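# Find the light check weight and place it on the red dish

## Task

Four check weights are present and exactly one weighs less than the rest; use the balance to identify it (its pointer sits over white when the pans hold equal loads and leans toward the lighter pan otherwise), then set that light weight lying flat on the red dish while keeping the remaining three off the dish. Nothing may end up inside or beneath any furniture. Apart from the weights and the dish, every object must finish resting directly on the same piece of furniture it starts on. The result must hold without a robot supporting anything, and at the end all grippers must have released and the arms must be moved away.

## Robot and tools

SETUP. Three identical i2rt Big YAM arms are available, named arm1, arm2 and arm3. Each has six revolute joints, a two-finger gripper and a wrist camera (arm1_cam_wrist, arm2_cam_wrist, arm3_cam_wrist). Two fixed room cameras, room_a and room_b, watch the scene. With joints 1 and 6 at zero and the hand level and pointing ahead, the wrist camera rides above the hand and looks toward the fingertips. The hand reaches roughly 1.0 m from the joint1 axis. Loose objects may occasionally get nudged by outside disturbances.

FRAMES. One shared scene frame is used: origin on the floor, +z upward. "hand" means the point halfway between the fingertips (URDF link pinch); its z axis runs along the fingers and the fingers close along its y axis. Each arm's foot pose is real but never printed. Camera calibrations (K, distortion, T_world_to_cam, pos_world) are provided in OpenCV conventions and may be off by a few degrees and millimetres; wrist camera poses derive from reported joint angles and inherit their errors.

TOOL execute_actions. Arguments: "actions", a list holding either zero or one action object, and optional "cameras", a list of names from arm1_cam_wrist, arm2_cam_wrist, arm3_cam_wrist, room_a, room_b, all (omitted, null or ["all"] gives every camera; [] gives none). The action object has one optional key per arm ("arm1", "arm2", "arm3"), each containing "joints", a dictionary of absolute target values by joint name. These are joint-space targets, not offsets and not Cartesian poses. Names, units, allowed ranges and done-tolerances:
- joint1_rad: -2.879 to 2.879 rad, ±0.045. Rotates the whole arm about its foot; positive is counter-clockwise viewed from above; 0 points the arm the way its foot faces.
- joint2_rad: 0 to 3.141 rad, ±0.14. Shoulder; 0 has the upper arm lying back roughly level, increasing lifts it up then forward.
- joint3_rad: 0 to 3.019 rad, ±0.09. Elbow; 0 folds the forearm onto the upper arm, increasing opens it.
- joint4_rad: -1.692 to 1.57 rad, ±0.055. Hand pitch; positive tips the fingers up.
- joint5_rad: -1.57 to 1.57 rad, ±0.03. Sideways hand swing; positive goes to the arm's right.
- joint6_rad: -2.094 to 2.094 rad, ±0.035. Hand roll; positive is clockwise seen from behind the hand.
- gripper_m: 0 to 0.093 m, ±0.003. Fingertip separation; each pad squeezes with about 50 to 62 N at most.
Any key may be left out, but an omitted joint or arm can still be driving toward an earlier target. All motions in an action begin together and may finish at different moments; joints move at different speeds, so the hand can sweep a wide path between postures. An unknown key or out-of-range number rejects the whole call and nothing moves. An empty actions list just reports state and images. Example: {"arm1": {"joints": {"gripper_m": 0.05}}, "arm2": {"joints": {"joint1_rad": 0.3}}}.

TOOL wait: "seconds" from 0 to 10; commands nothing new and returns the same report as an empty action.

TOOL zoom_image: "camera" (one of the five names) and "region" [x0, y0, x1, y1] in pixels of that camera's latest full image, top-left origin, at most 504 by 504. Wrist images are 616x616 fisheye; room images are 672x504.

TOOL read_manual: optional "section", only "licences"; returns licence text, moves nothing.

TOOL finished_scene: "scene" integer, the current scene's number; ends it irreversibly after the last command has been held, and reports success. Replying without any tool call also ends things.

RESULTS. Each result gives every robot's state, including joint_positions, and one image per requested camera, listed in order on the "pictures" line. joint_status tells how each commanded motion ended: reaching target; "off_target" (stopped short and may keep pushing); "contact_stop" or "time_out" (target dropped and the joint holds where it is, except that a timed-out joint may keep a target within 0.375, 0.375, 0.113, 0.225, 0.075, 0.3 rad of its position for joints 1–6 and keep pushing, named under on_its_own); "not_followed" after a "joint command not followed" line, usually with a "cause:" line, meaning a safety check withheld that arm's joint targets (its gripper target still runs) and the arm may retry them on later actions. on_its_own lists uncommanded behaviour; "held at" there is the target held, not the actual angle. To relieve a pushing joint, command its reported position. Tiny target changes may not move a joint. If a stop is reported, later motion calls in the same reply are skipped.

HEAT. Holding loads or pushing warms the motors, even while you are thinking. A MOTOR HOT line appears from 85 °C; at 100 °C an OVER-TEMPERATURE FAULT makes that arm and gripper go limp and fall, and its named keys read "limit_stop_at_motor_heat"; resend targets afterwards.

AVOID. The arms do not halt on contact and can push very hard. A hard squeeze between two arms ends the run in failure and a hard hit may too; no state line reports arm-to-arm contact, and the self/inter-arm check can react late and ignores fingers, gripper housings and wrist cameras. Arms act independently, so a stalled one does not pause the others. Do not drop, slam or knock items, and never let anything leave the work area, reach the floor, or go inside or under furniture. Keep other objects on the furniture they started on. When finished, open the grippers and pull the arms clear.

Each tool is called as a command line: name --argument value for each argument, lists and objects as JSON in quotes; but a table of rows of numbers goes row by row, as --pt "numbers of a row", without its own name.

## Session

I'll start by looking at the scene.

execute_actions --actions '[]'

Scene clock: 0.00 s.
Motor temperatures (°C, as the motors report them): arm1=[17 20 19 21 19 17] | arm2=[17 18 20 17 19 20] | arm3=[19 19 18 17 20 19]
arm1.joint_positions: joint1_rad=+0.157 joint2_rad=+0.643 joint3_rad=+1.425 joint4_rad=-1.435 joint5_rad=+0.210 joint6_rad=+0.410 gripper_m=+0.094
arm1.joint_status: not commanded
arm1.hand: x=+0.7190 y=-0.7250 z=+1.3095 quat_wxyz=(-0.430, +0.037, -0.893, -0.129) (m; scene frame)
arm2.joint_positions: joint1_rad=-0.629 joint2_rad=+0.626 joint3_rad=+1.364 joint4_rad=-1.144 joint5_rad=+0.225 joint6_rad=-0.639 gripper_m=+0.094
arm2.joint_status: not commanded
arm2.hand: x=+0.4053 y=-0.1182 z=+1.4347 quat_wxyz=(-0.460, +0.105, -0.825, +0.312) (m; scene frame)
arm3.joint_positions: joint1_rad=-0.620 joint2_rad=+0.594 joint3_rad=+1.693 joint4_rad=-1.146 joint5_rad=+0.052 joint6_rad=+0.671 gripper_m=+0.094
arm3.joint_status: not commanded
arm3.hand: x=-0.8457 y=+0.8257 z=+1.5889 quat_wxyz=(-0.268, -0.696, +0.200, +0.635) (m; scene frame)
pictures: arm1_cam_wrist, arm2_cam_wrist, arm3_cam_wrist, room_a, room_b
Images, in order (width x height): arm1_cam_wrist 616x616, arm2_cam_wrist 616x616, arm3_cam_wrist 616x616, room_a 672x504, room_b 672x504.

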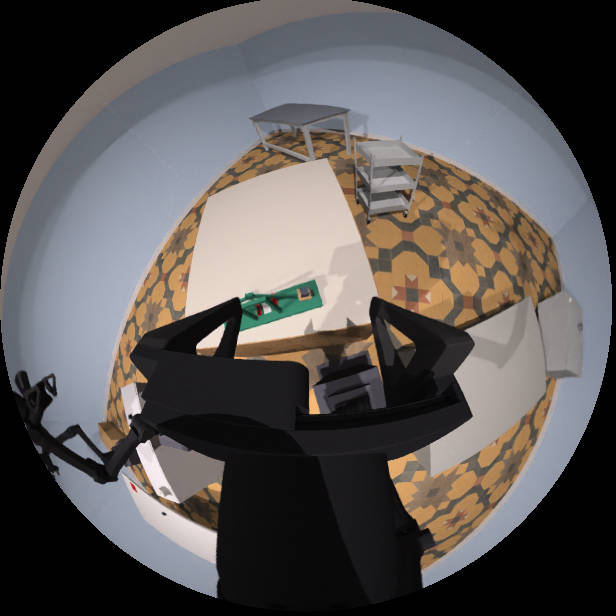

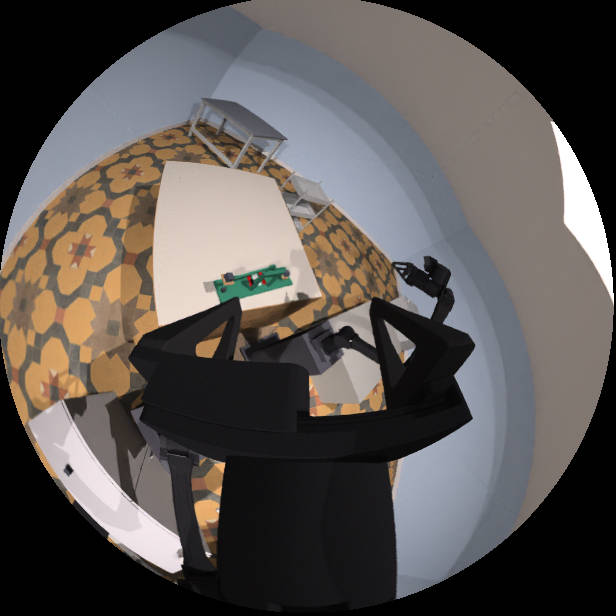

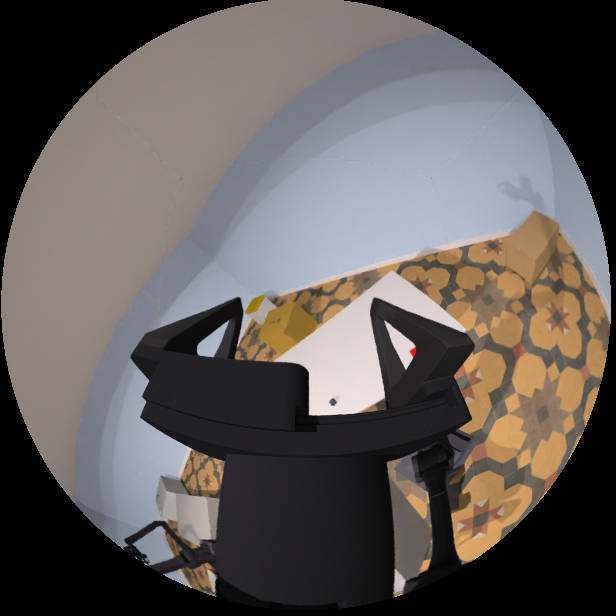

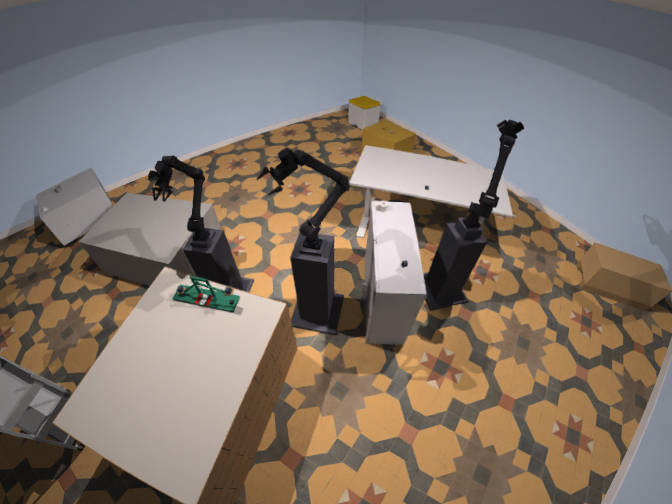

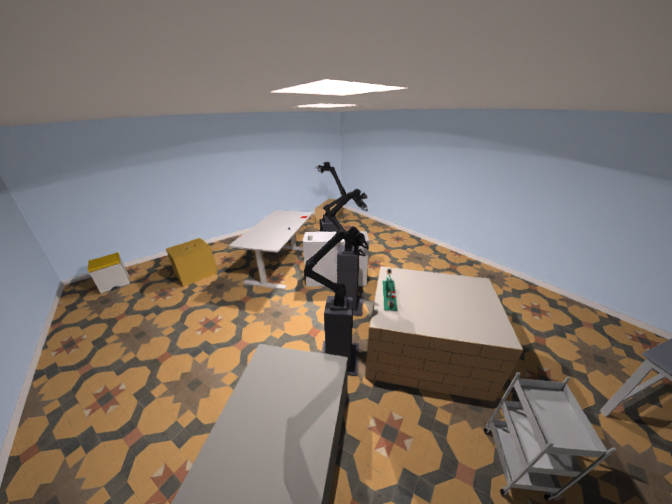

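zoom_image --camera "room_a" --region '[150, 250, 270, 340]'

zoom_image --camera "arm2_cam_wrist" --region '[200, 240, 320, 320]'

zoom_image --camera "arm1_cam_wrist" --region '[220, 260, 340, 350]'

zoom_image --camera "room_a" --region '[340, 130, 540, 350]'

zoom_image --camera "room_b" --region '[220, 150, 440, 330]'

Region (150, 250, 270, 340) of room_a's 672x504 image, scaled by 4.200, with more detail than that image has; it fills the top 378 rows of this view, and the rest is white.

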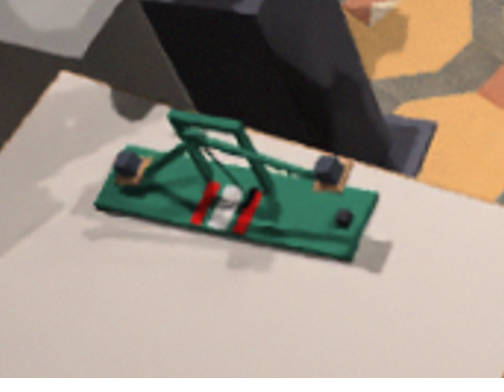

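Region (200, 240, 320, 320) of arm2_cam_wrist's 616x616 image, scaled by 4.200, with more detail than that image has.

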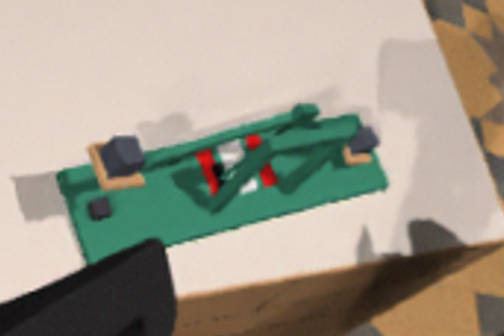

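Region (220, 260, 340, 350) of arm1_cam_wrist's 616x616 image, scaled by 4.200, with more detail than that image has; it fills the top 378 rows of this view, and the rest is white.

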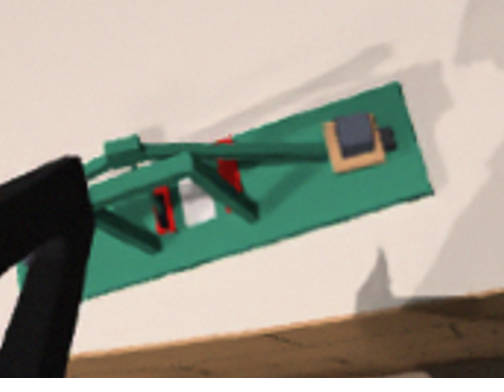

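Region (340, 130, 540, 350) of room_a's 672x504 image, scaled by 2.291, with more detail than that image has; it fills the left 458 columns of this view, and the rest is white.

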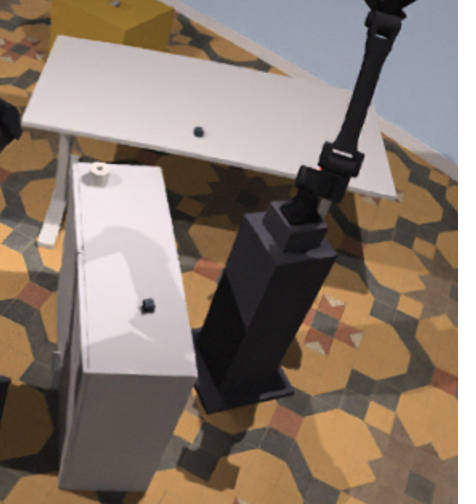

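Region (220, 150, 440, 330) of room_b's 672x504 image, scaled by 2.291, with more detail than that image has; it fills the top 412 rows of this view, and the rest is white.

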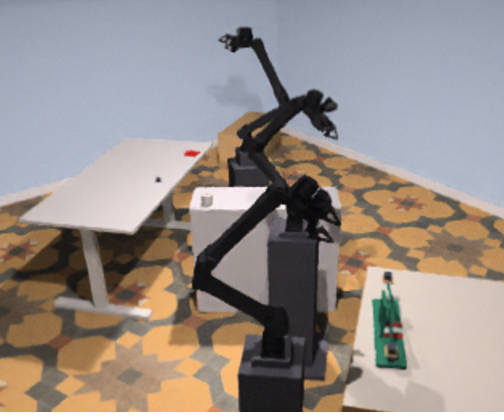

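zoom_image --camera "arm1_cam_wrist" --region '[280, 270, 330, 320]'

zoom_image --camera "arm2_cam_wrist" --region '[205, 255, 265, 305]'

zoom_image --camera "room_b" --region '[360, 255, 420, 320]'

execute_actions --actions '[]'

Region (280, 270, 330, 320) of arm1_cam_wrist's 616x616 image, scaled by 10.080, with more detail than that image has.

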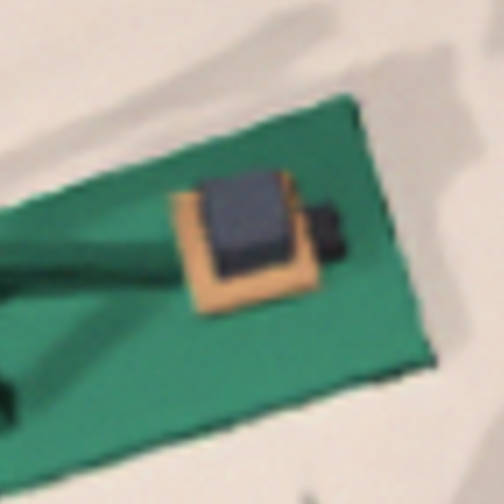

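Region (205, 255, 265, 305) of arm2_cam_wrist's 616x616 image, scaled by 8.400, with more detail than that image has.

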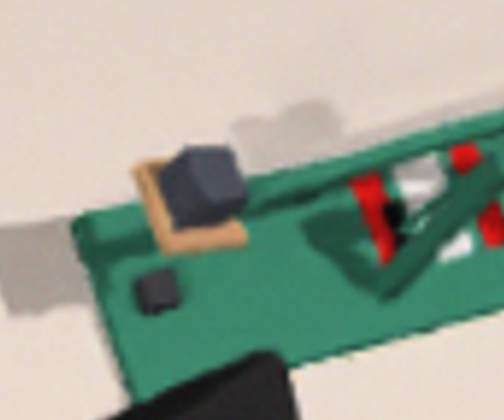

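Region (360, 255, 420, 320) of room_b's 672x504 image, scaled by 7.754, with more detail than that image has; it fills the left 465 columns of this view, and the rest is white.

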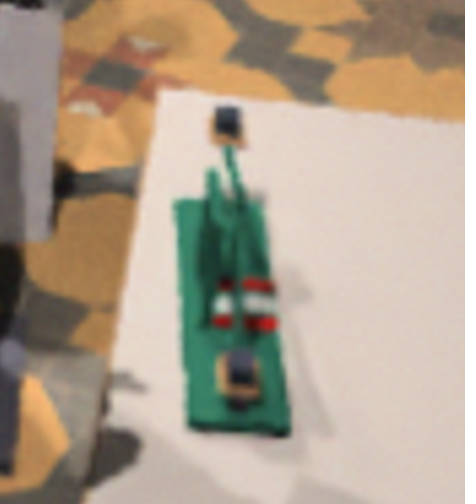

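Scene clock: 7.63 s.
Motor temperatures (°C, as the motors report them): arm1=[17 20 21 21 19 17] | arm2=[17 18 22 17 19 20] | arm3=[19 19 18 17 20 19]
arm1.joint_positions: joint1_rad=+0.157 joint2_rad=+0.643 joint3_rad=+1.425 joint4_rad=-1.435 joint5_rad=+0.210 joint6_rad=+0.410 gripper_m=+0.094
arm1.joint_status: not commanded
arm1.hand: x=+0.7190 y=-0.7250 z=+1.3095 quat_wxyz=(-0.430, +0.037, -0.893, -0.129) (m; scene frame)
arm2.joint_positions: joint1_rad=-0.629 joint2_rad=+0.626 joint3_rad=+1.364 joint4_rad=-1.144 joint5_rad=+0.225 joint6_rad=-0.639 gripper_m=+0.094
arm2.joint_status: not commanded
arm2.hand: x=+0.4053 y=-0.1182 z=+1.4347 quat_wxyz=(-0.460, +0.105, -0.825, +0.312) (m; scene frame)
arm3.joint_positions: joint1_rad=-0.620 joint2_rad=+0.594 joint3_rad=+1.693 joint4_rad=-1.146 joint5_rad=+0.052 joint6_rad=+0.671 gripper_m=+0.094
arm3.joint_status: not commanded
arm3.hand: x=-0.8457 y=+0.8257 z=+1.5889 quat_wxyz=(-0.268, -0.696, +0.200, +0.635) (m; scene frame)
pictures: arm1_cam_wrist, arm2_cam_wrist, arm3_cam_wrist, room_a, room_b
Images, in order (width x height): arm1_cam_wrist 616x616, arm2_cam_wrist 616x616, arm3_cam_wrist 616x616, room_a 672x504, room_b 672x504.

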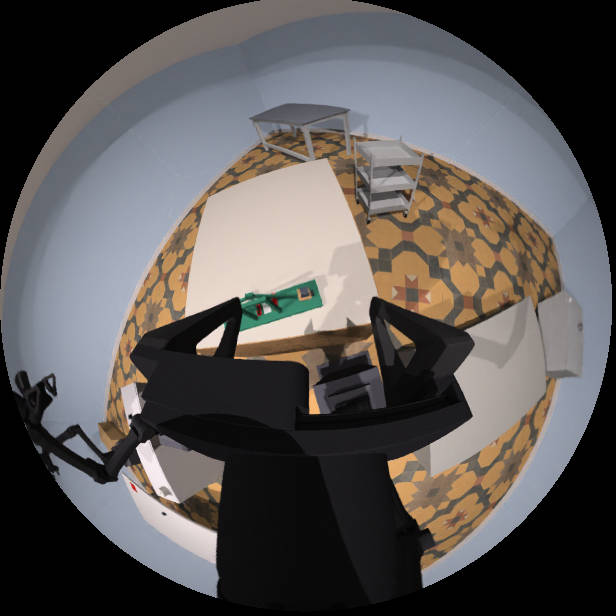

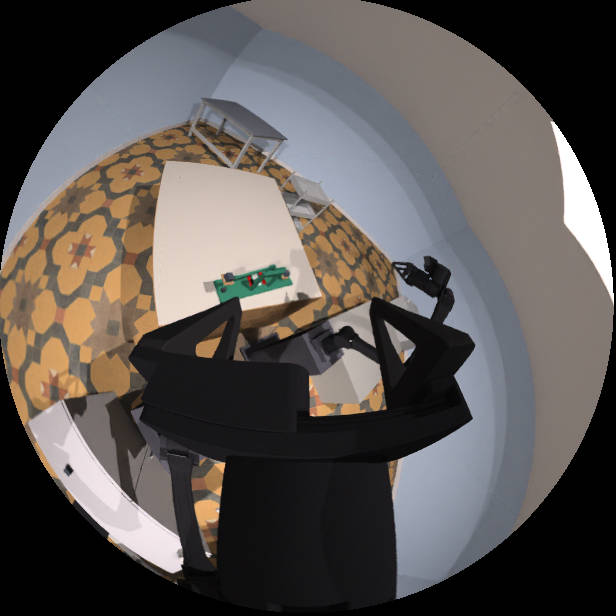

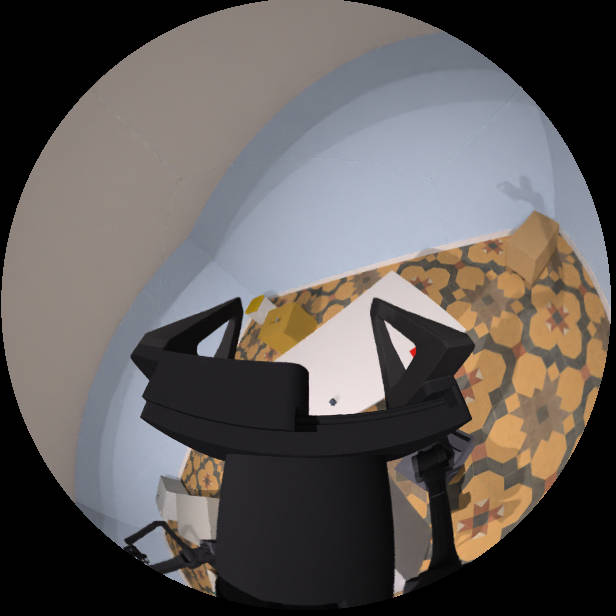

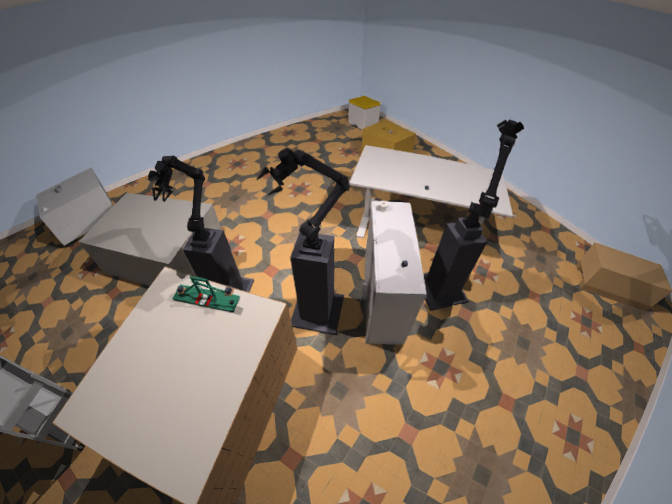

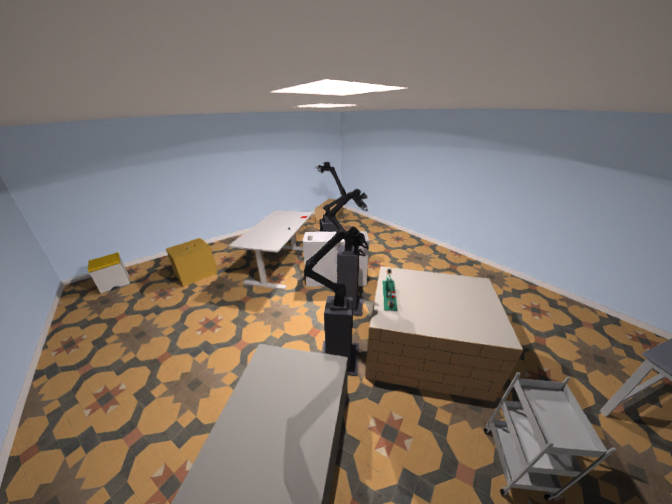

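zoom_image --camera "room_a" --region '[165, 265, 250, 325]'

zoom_image --camera "room_b" --region '[270, 200, 330, 250]'

zoom_image --camera "room_a" --region '[355, 190, 445, 300]'

zoom_image --camera "arm3_cam_wrist" --region '[290, 260, 480, 430]'

zoom_image --camera "arm2_cam_wrist" --region '[10, 380, 220, 590]'

Region (165, 265, 250, 325) of room_a's 672x504 image, scaled by 5.929, with more detail than that image has; it fills the top 356 rows of this view, and the rest is white.

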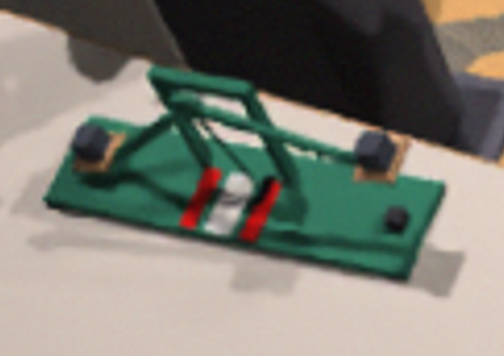

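Region (270, 200, 330, 250) of room_b's 672x504 image, scaled by 8.400, with more detail than that image has.

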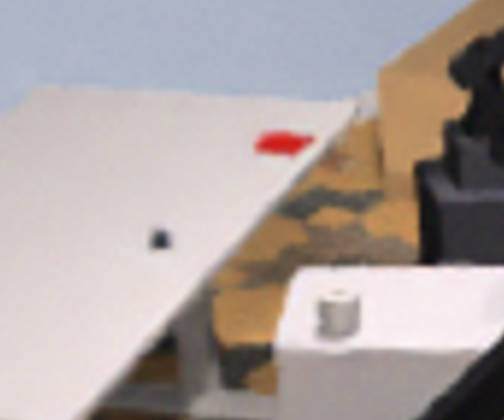

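Region (355, 190, 445, 300) of room_a's 672x504 image, scaled by 4.582, with more detail than that image has; it fills the left 412 columns of this view, and the rest is white.

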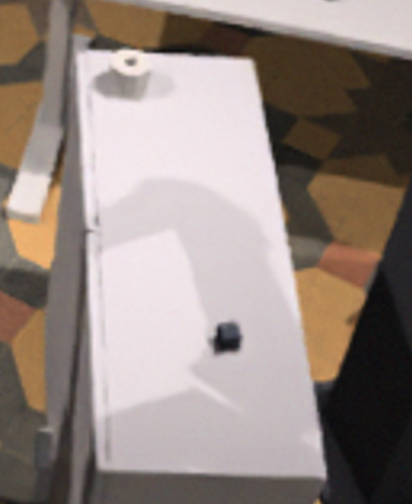

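Region (290, 260, 480, 430) of arm3_cam_wrist's 616x616 image, scaled by 2.653, with more detail than that image has; it fills the top 451 rows of this view, and the rest is white.

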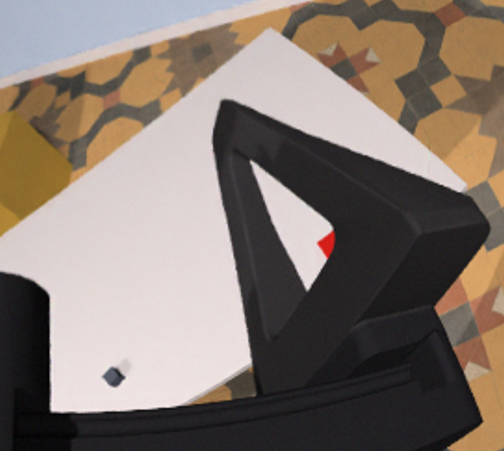

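Region (10, 380, 220, 590) of arm2_cam_wrist's 616x616 image, scaled by 2.400, with more detail than that image has.

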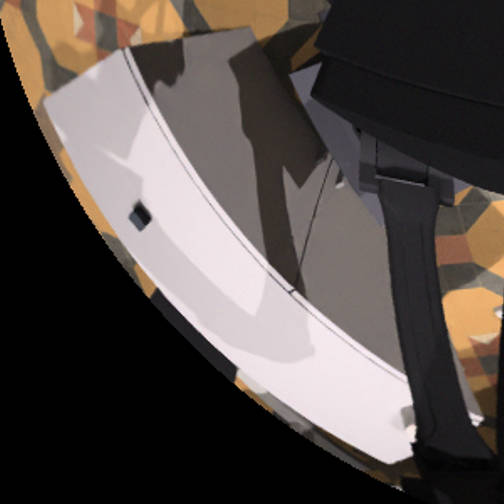

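execute_actions --actions '[{"arm1": {"joints": {"joint1_rad": 0.78, "joint2_rad": 0.3, "joint3_rad": 0.5, "joint4_rad": -0.7, "joint5_rad": 0.0, "joint6_rad": 0.0}}, "arm2": {"joints": {"joint1_rad": -0.734, "joint2_rad": 1.978, "joint3_rad": 1.897, "joint4_rad": -1.489, "joint5_rad": 0.0, "joint6_rad": 0.815}}, "arm3": {"joints": {"joint1_rad": -0.818, "joint2_rad": 1.88, "joint3_rad": 1.516, "joint4_rad": -1.206, "joint5_rad": 0.0, "joint6_rad": 0.0}}}]'

Scene clock: 23.53 s.
Motor temperatures (°C, as the motors report them): arm1=[17 20 22 21 19 17] | arm2=[17 18 24 18 19 20] | arm3=[19 19 19 17 20 19]
arm1.joint_positions: joint1_rad=+0.770 joint2_rad=+0.308 joint3_rad=+0.509 joint4_rad=-0.721 joint5_rad=+0.002 joint6_rad=+0.007 gripper_m=+0.094
arm1.joint_status: all done
arm1.hand: x=+0.6098 y=-0.5690 z=+1.0398 quat_wxyz=(-0.411, +0.488, -0.715, -0.286) (m; scene frame)
arm2.joint_positions: joint1_rad=-0.727 joint2_rad=+1.995 joint3_rad=+1.871 joint4_rad=-1.480 joint5_rad=+0.002 joint6_rad=+0.805 gripper_m=+0.094
arm2.joint_status: all done
arm2.hand: x=+0.7428 y=-0.2140 z=+1.0219 quat_wxyz=(+0.015, -0.536, -0.844, -0.001) (m; scene frame)
arm3.joint_positions: joint1_rad=-0.810 joint2_rad=+1.878 joint3_rad=+1.502 joint4_rad=-1.190 joint5_rad=+0.003 joint6_rad=+0.016 gripper_m=+0.094
arm3.joint_status: all done
arm3.hand: x=-1.2355 y=+0.8499 z=+0.9438 quat_wxyz=(-0.004, -1.000, +0.018, +0.000) (m; scene frame)
pictures: arm1_cam_wrist, arm2_cam_wrist, arm3_cam_wrist, room_a, room_b
camera_calibration (this result's frames):
arm1_cam_wrist: T_world_to_cam=[[0.934132, -0.356686, -0.0131273, -0.762282], [-0.329391, -0.847317, -0.416601, 0.154095], [0.137473, 0.393484, -0.908995, 1.2065], [0, 0, 0, 1]] pos_world=[0.596968, -0.616067, 1.15089]
arm2_cam_wrist: T_world_to_cam=[[-0.903808, -0.427111, 0.0265783, 0.554974], [-0.324798, 0.725091, 0.607248, -0.217954], [-0.278634, 0.540203, -0.794068, 1.25741], [0, 0, 0, 1]] pos_world=[0.781156, -0.284183, 1.11607]
arm3_cam_wrist: T_world_to_cam=[[0.05343, 0.998226, -0.0262679, -0.755289], [0.81627, -0.0285082, 0.576966, 0.496452], [0.575194, -0.052269, -0.816345, 1.65104], [0, 0, 0, 1]] pos_world=[-1.31455, 0.8544, 1.04154]
Images, in order (width x height): arm1_cam_wrist 616x616, arm2_cam_wrist 616x616, arm3_cam_wrist 616x616, room_a 672x504, room_b 672x504.

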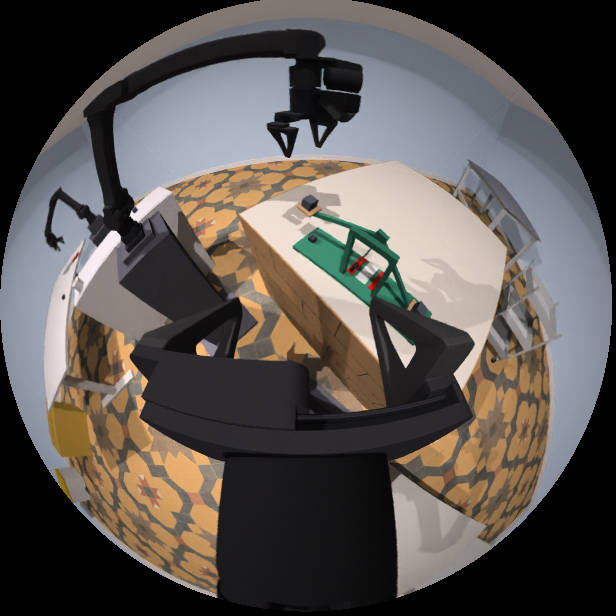

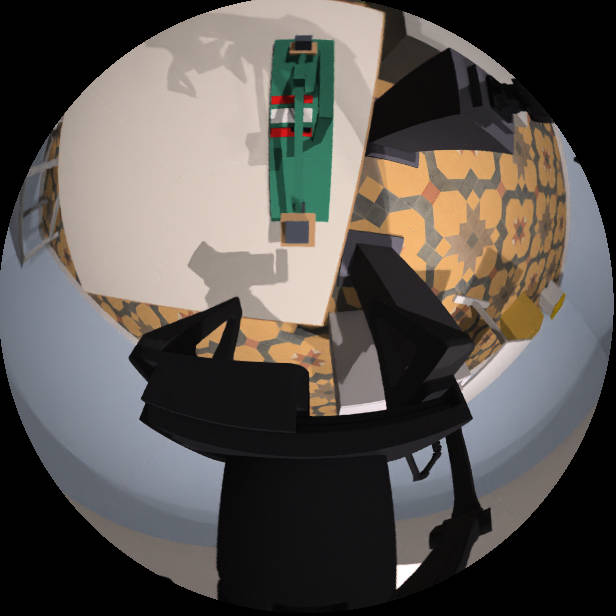

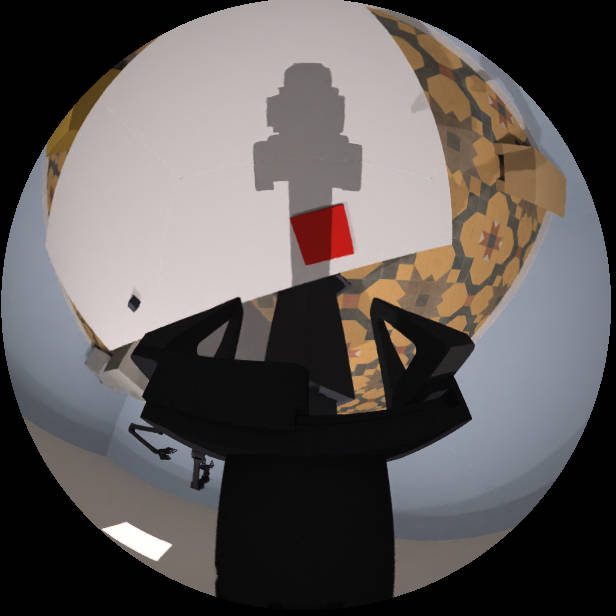

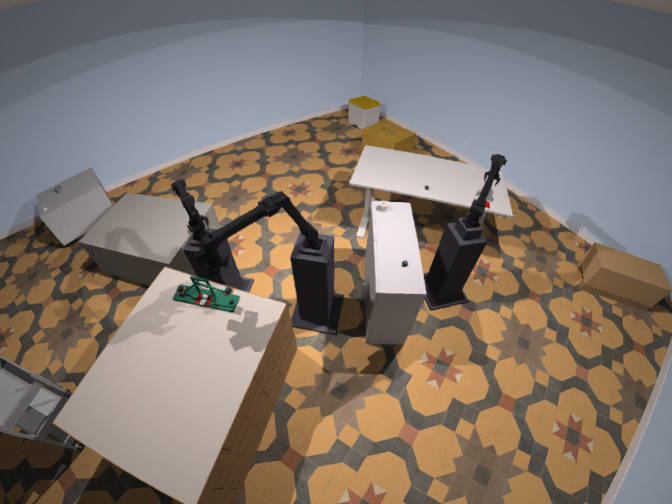

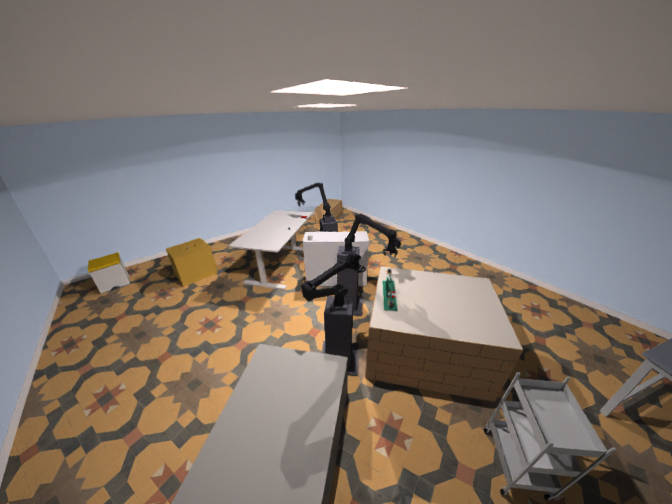

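zoom_image --camera "arm2_cam_wrist" --region '[260, 190, 340, 270]'

zoom_image --camera "arm1_cam_wrist" --region '[250, 100, 450, 330]'

zoom_image --camera "arm1_cam_wrist" --region '[280, 180, 350, 260]'

zoom_image --camera "arm3_cam_wrist" --region '[270, 180, 380, 290]'

Region (260, 190, 340, 270) of arm2_cam_wrist's 616x616 image, scaled by 6.300, with more detail than that image has.

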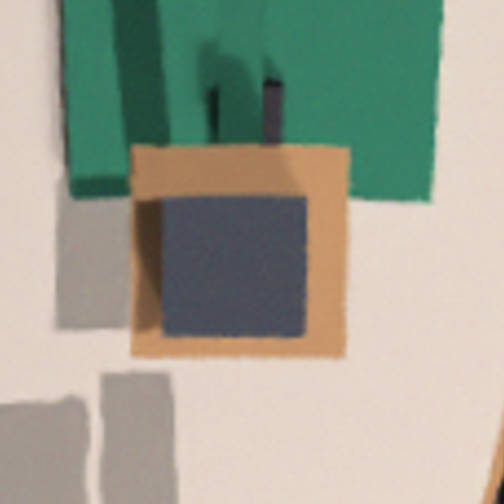

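Region (250, 100, 450, 330) of arm1_cam_wrist's 616x616 image, scaled by 2.191, with more detail than that image has; it fills the left 438 columns of this view, and the rest is white.

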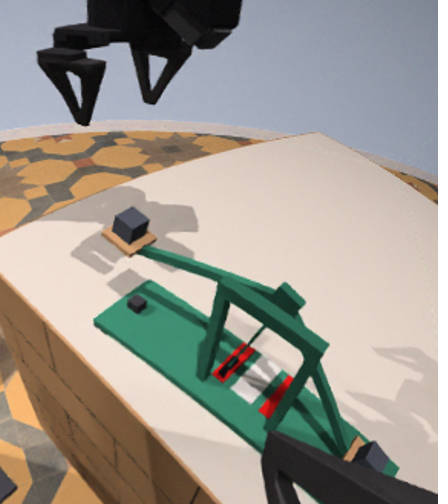

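Region (280, 180, 350, 260) of arm1_cam_wrist's 616x616 image, scaled by 6.300, with more detail than that image has; it fills the left 441 columns of this view, and the rest is white.

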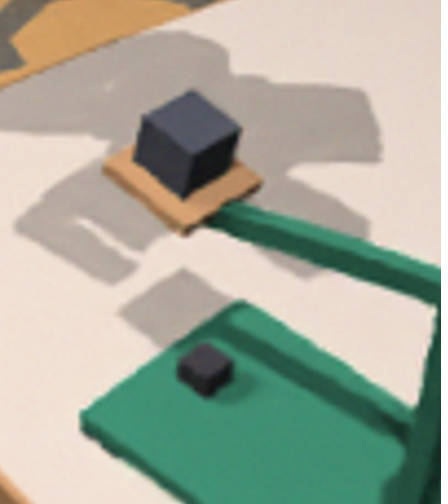

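Region (270, 180, 380, 290) of arm3_cam_wrist's 616x616 image, scaled by 4.582, with more detail than that image has.

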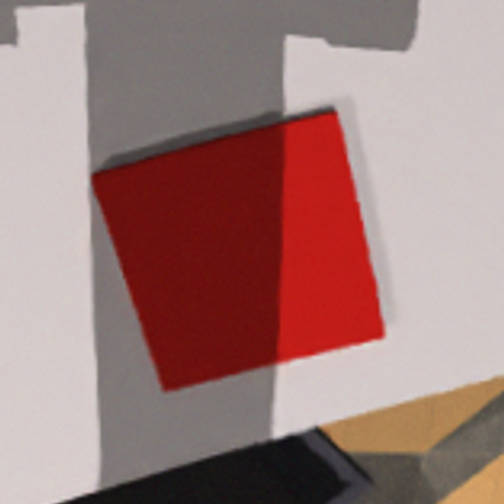

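zoom_image --camera "arm1_cam_wrist" --region '[260, 110, 350, 220]'

zoom_image --camera "arm2_cam_wrist" --region '[210, 200, 400, 340]'

zoom_image --camera "arm2_cam_wrist" --region '[250, 20, 360, 230]'

Region (260, 110, 350, 220) of arm1_cam_wrist's 616x616 image, scaled by 4.582, with more detail than that image has; it fills the left 412 columns of this view, and the rest is white.

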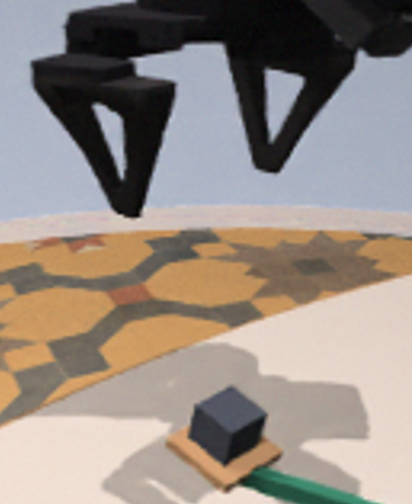

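Region (210, 200, 400, 340) of arm2_cam_wrist's 616x616 image, scaled by 2.653, with more detail than that image has; it fills the top 371 rows of this view, and the rest is white.

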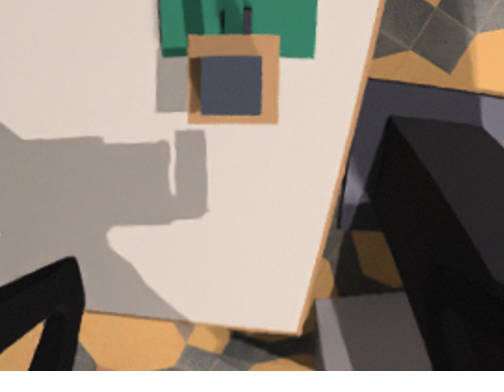

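Region (250, 20, 360, 230) of arm2_cam_wrist's 616x616 image, scaled by 2.400, with more detail than that image has; it fills the left 264 columns of this view, and the rest is white.

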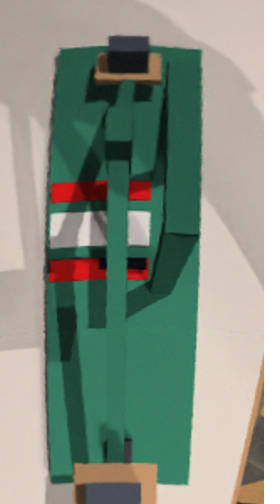

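zoom_image --camera "arm3_cam_wrist" --region '[220, 280, 400, 340]'

zoom_image --camera "arm1_cam_wrist" --region '[220, 280, 400, 340]'

zoom_image --camera "arm2_cam_wrist" --region '[220, 280, 400, 340]'

Region (220, 280, 400, 340) of arm3_cam_wrist's 616x616 image, scaled by 2.800, with more detail than that image has.

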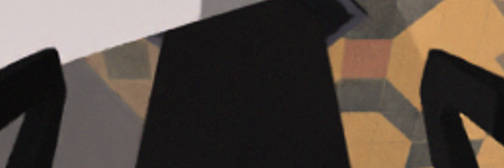

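Region (220, 280, 400, 340) of arm1_cam_wrist's 616x616 image, scaled by 2.800, with more detail than that image has.

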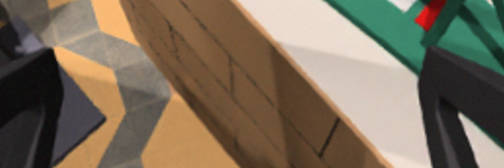

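Region (220, 280, 400, 340) of arm2_cam_wrist's 616x616 image, scaled by 2.800, with more detail than that image has.

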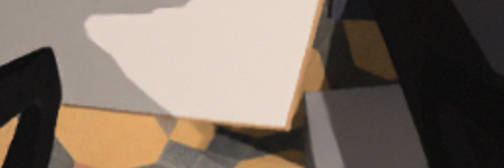

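execute_actions --actions '[{"arm2": {"joints": {"joint1_rad": -0.742, "joint2_rad": 2.06, "joint3_rad": 1.754, "joint4_rad": -1.229}}, "arm3": {"joints": {"joint1_rad": -0.858, "joint2_rad": 2.012, "joint3_rad": 1.451, "joint4_rad": -0.982}}}]' --cameras '["arm1_cam_wrist", "arm2_cam_wrist", "arm3_cam_wrist"]'

Scene clock: 40.30 s.
Motor temperatures (°C, as the motors report them): arm1=[17 20 23 21 19 17] | arm2=[17 20 25 17 19 20] | arm3=[19 21 21 17 20 19]
arm1.joint_positions: joint1_rad=+0.770 joint2_rad=+0.308 joint3_rad=+0.509 joint4_rad=-0.721 joint5_rad=+0.002 joint6_rad=+0.007 gripper_m=+0.094
arm1.joint_status: not commanded
arm1.hand: x=+0.6098 y=-0.5690 z=+1.0398 quat_wxyz=(-0.411, +0.488, -0.715, -0.286) (m; scene frame)
arm2.joint_positions: joint1_rad=-0.731 joint2_rad=+2.062 joint3_rad=+1.745 joint4_rad=-1.240 joint5_rad=+0.002 joint6_rad=+0.805 gripper_m=+0.094
arm2.joint_status: all done
arm2.hand: x=+0.7578 y=-0.2213 z=+0.9344 quat_wxyz=(-0.007, -0.538, -0.843, -0.007) (m; scene frame)
arm3.joint_positions: joint1_rad=-0.857 joint2_rad=+2.020 joint3_rad=+1.437 joint4_rad=-0.999 joint5_rad=+0.002 joint6_rad=+0.015 gripper_m=+0.094
arm3.joint_status: all done
arm3.hand: x=-1.2401 y=+0.8755 z=+0.8450 quat_wxyz=(-0.004, -0.999, +0.041, -0.008) (m; scene frame)
pictures: arm1_cam_wrist, arm2_cam_wrist, arm3_cam_wrist
camera_calibration (this result's frames):
arm1_cam_wrist: T_world_to_cam=[[0.934132, -0.356686, -0.0131273, -0.762282], [-0.329391, -0.847317, -0.416601, 0.154095], [0.137473, 0.393484, -0.908995, 1.2065], [0, 0, 0, 1]] pos_world=[0.596968, -0.616067, 1.15089]
arm2_cam_wrist: T_world_to_cam=[[-0.906897, -0.421297, -0.00688784, 0.602631], [-0.346374, 0.736108, 0.581525, -0.111852], [-0.239924, 0.529769, -0.8135, 1.18257], [0, 0, 0, 1]] pos_world=[0.791508, -0.290267, 1.03122]
arm3_cam_wrist: T_world_to_cam=[[0.10007, 0.994643, -0.025901, -0.7226], [0.804921, -0.0656248, 0.589742, 0.565618], [0.584883, -0.0798635, -0.807177, 1.60273], [0, 0, 0, 1]] pos_world=[-1.32038, 0.883848, 0.941405]
Images, in order (width x height): arm1_cam_wrist 616x616, arm2_cam_wrist 616x616, arm3_cam_wrist 616x616.

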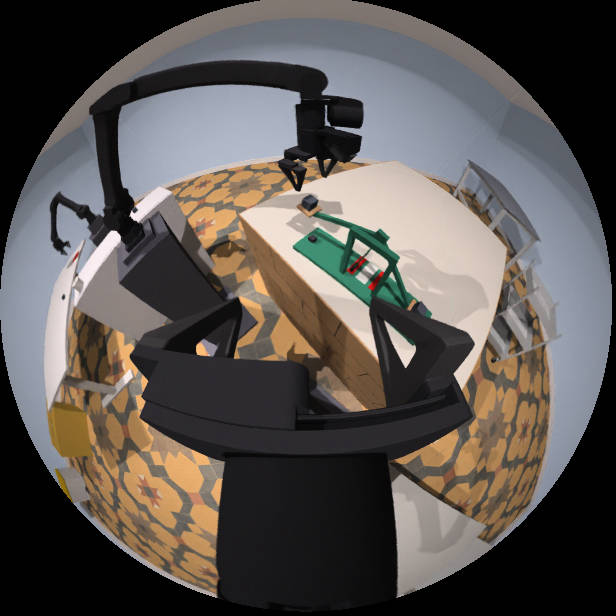

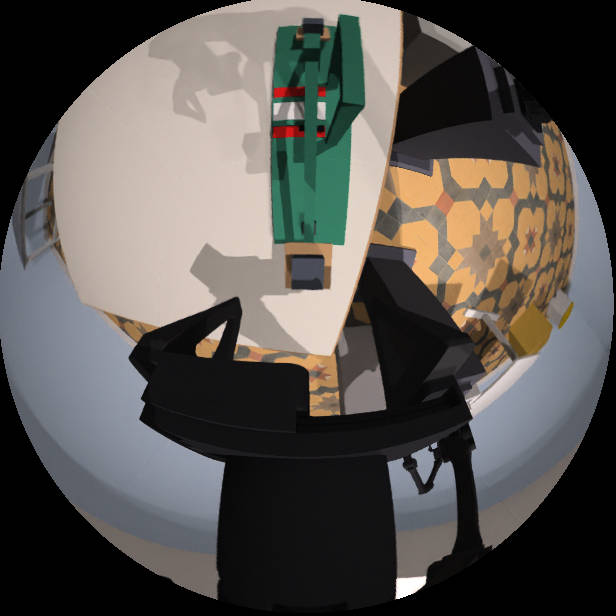

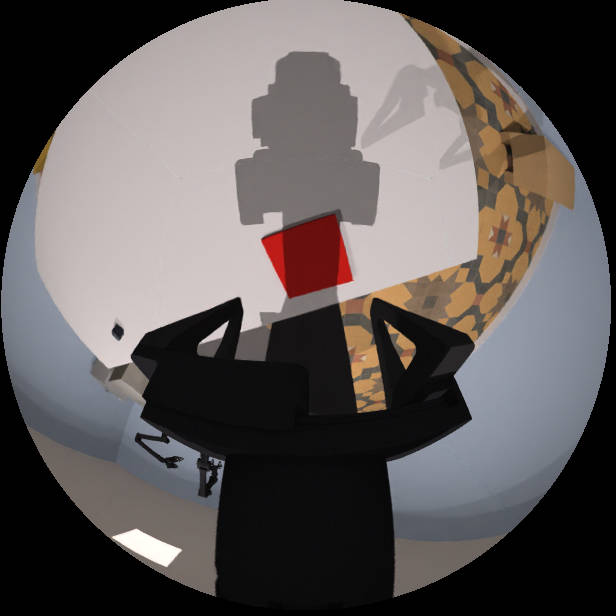

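zoom_image --camera "arm2_cam_wrist" --region '[270, 225, 350, 305]'

zoom_image --camera "arm1_cam_wrist" --region '[270, 140, 360, 230]'

zoom_image --camera "arm3_cam_wrist" --region '[250, 195, 370, 315]'

Region (270, 225, 350, 305) of arm2_cam_wrist's 616x616 image, scaled by 6.300, with more detail than that image has.

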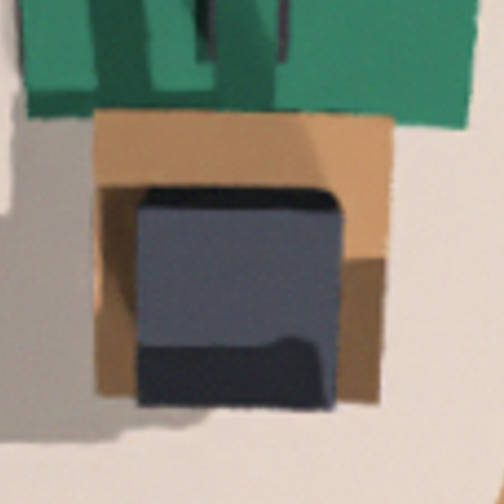

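Region (270, 140, 360, 230) of arm1_cam_wrist's 616x616 image, scaled by 5.600, with more detail than that image has.

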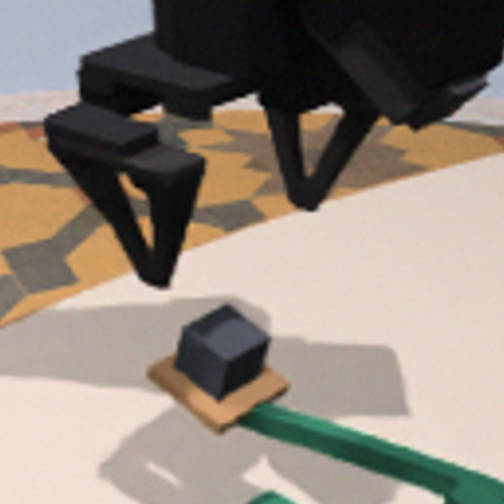

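Region (250, 195, 370, 315) of arm3_cam_wrist's 616x616 image, scaled by 4.200, with more detail than that image has.

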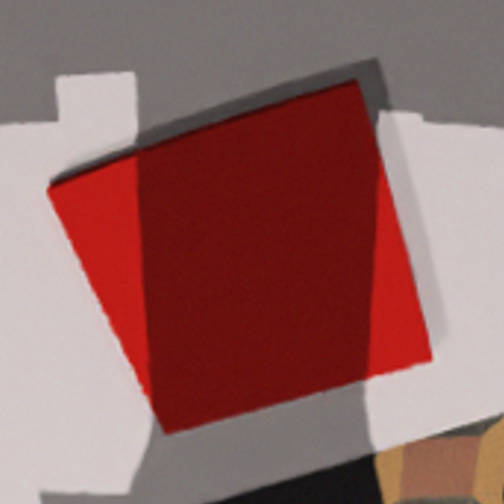

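execute_actions --actions '[{"arm2": {"joints": {"joint2_rad": 2.13, "joint3_rad": 1.689, "joint4_rad": -1.107, "gripper_m": 0.07}}, "arm3": {"joints": {"joint2_rad": 1.95, "joint3_rad": 1.53, "joint4_rad": -1.11}}}]' --cameras '["arm1_cam_wrist", "arm2_cam_wrist"]'

Scene clock: 48.20 s.
Motor temperatures (°C, as the motors report them): arm1=[17 20 23 21 19 17] | arm2=[17 20 25 17 19 20] | arm3=[19 22 21 17 20 19]
arm1.joint_positions: joint1_rad=+0.770 joint2_rad=+0.308 joint3_rad=+0.509 joint4_rad=-0.721 joint5_rad=+0.002 joint6_rad=+0.007 gripper_m=+0.094
arm1.joint_status: not commanded
arm1.hand: x=+0.6098 y=-0.5690 z=+1.0398 quat_wxyz=(-0.411, +0.488, -0.715, -0.286) (m; scene frame)
arm2.joint_positions: joint1_rad=-0.731 joint2_rad=+2.124 joint3_rad=+1.683 joint4_rad=-1.118 joint5_rad=+0.002 joint6_rad=+0.805 gripper_m=+0.070
arm2.joint_status: all done
arm2.hand: x=+0.7584 y=-0.2208 z=+0.8751 quat_wxyz=(-0.006, -0.538, -0.843, -0.007) (m; scene frame)
arm3.joint_positions: joint1_rad=-0.857 joint2_rad=+1.945 joint3_rad=+1.502 joint4_rad=-1.094 joint5_rad=+0.002 joint6_rad=+0.015 gripper_m=+0.094
arm3.joint_status: all done
arm3.hand: x=-1.2539 y=+0.8771 z=+0.9080 quat_wxyz=(-0.003, -0.999, +0.041, +0.015) (m; scene frame)
pictures: arm1_cam_wrist, arm2_cam_wrist
camera_calibration (this result's frames):
arm1_cam_wrist: T_world_to_cam=[[0.934132, -0.356686, -0.0131273, -0.762282], [-0.329391, -0.847317, -0.416601, 0.154095], [0.137473, 0.393484, -0.908995, 1.2065], [0, 0, 0, 1]] pos_world=[0.596968, -0.616067, 1.15089]
arm2_cam_wrist: T_world_to_cam=[[-0.906899, -0.421313, -0.00551374, 0.601794], [-0.34534, 0.735739, 0.582605, -0.0793515], [-0.241402, 0.530268, -0.812737, 1.13478], [0, 0, 0, 1]] pos_world=[0.792302, -0.289814, 0.971828]
Images, in order (width x height): arm1_cam_wrist 616x616, arm2_cam_wrist 616x616.

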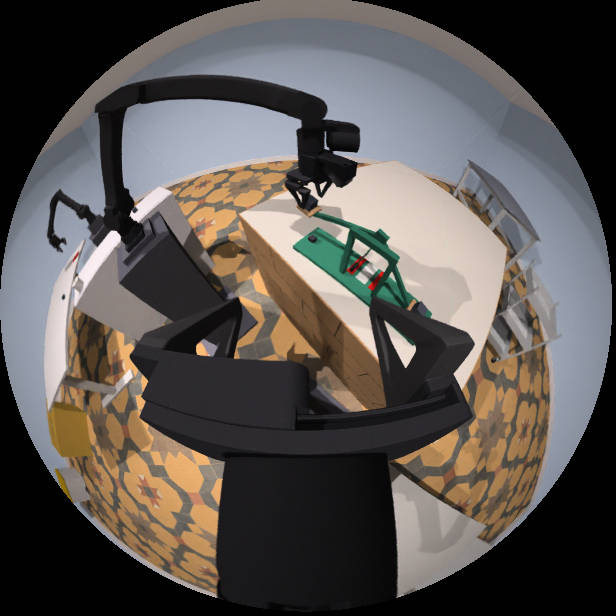

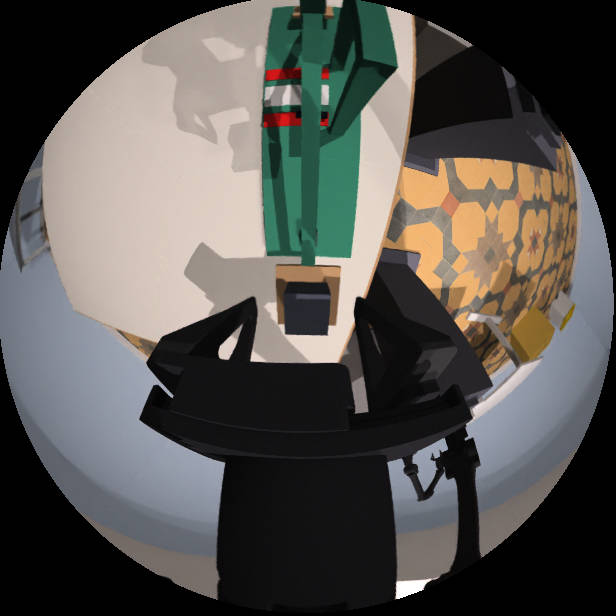

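zoom_image --camera "arm2_cam_wrist" --region '[240, 250, 380, 370]'

zoom_image --camera "arm1_cam_wrist" --region '[275, 160, 345, 230]'

Region (240, 250, 380, 370) of arm2_cam_wrist's 616x616 image, scaled by 3.600, with more detail than that image has; it fills the top 432 rows of this view, and the rest is white.

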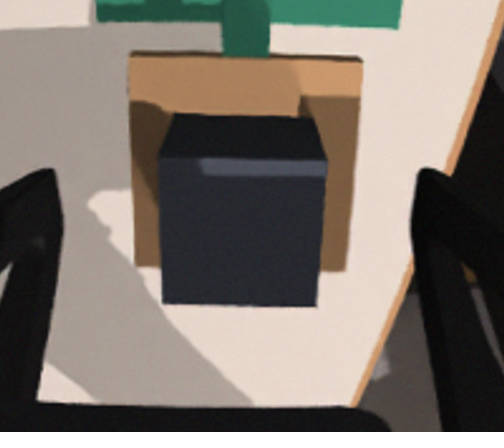

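Region (275, 160, 345, 230) of arm1_cam_wrist's 616x616 image, scaled by 7.200, with more detail than that image has.

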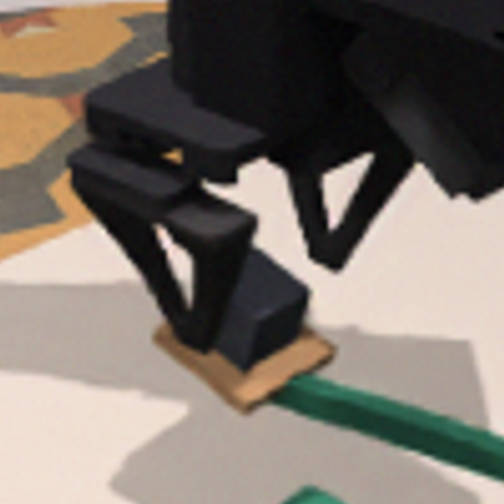

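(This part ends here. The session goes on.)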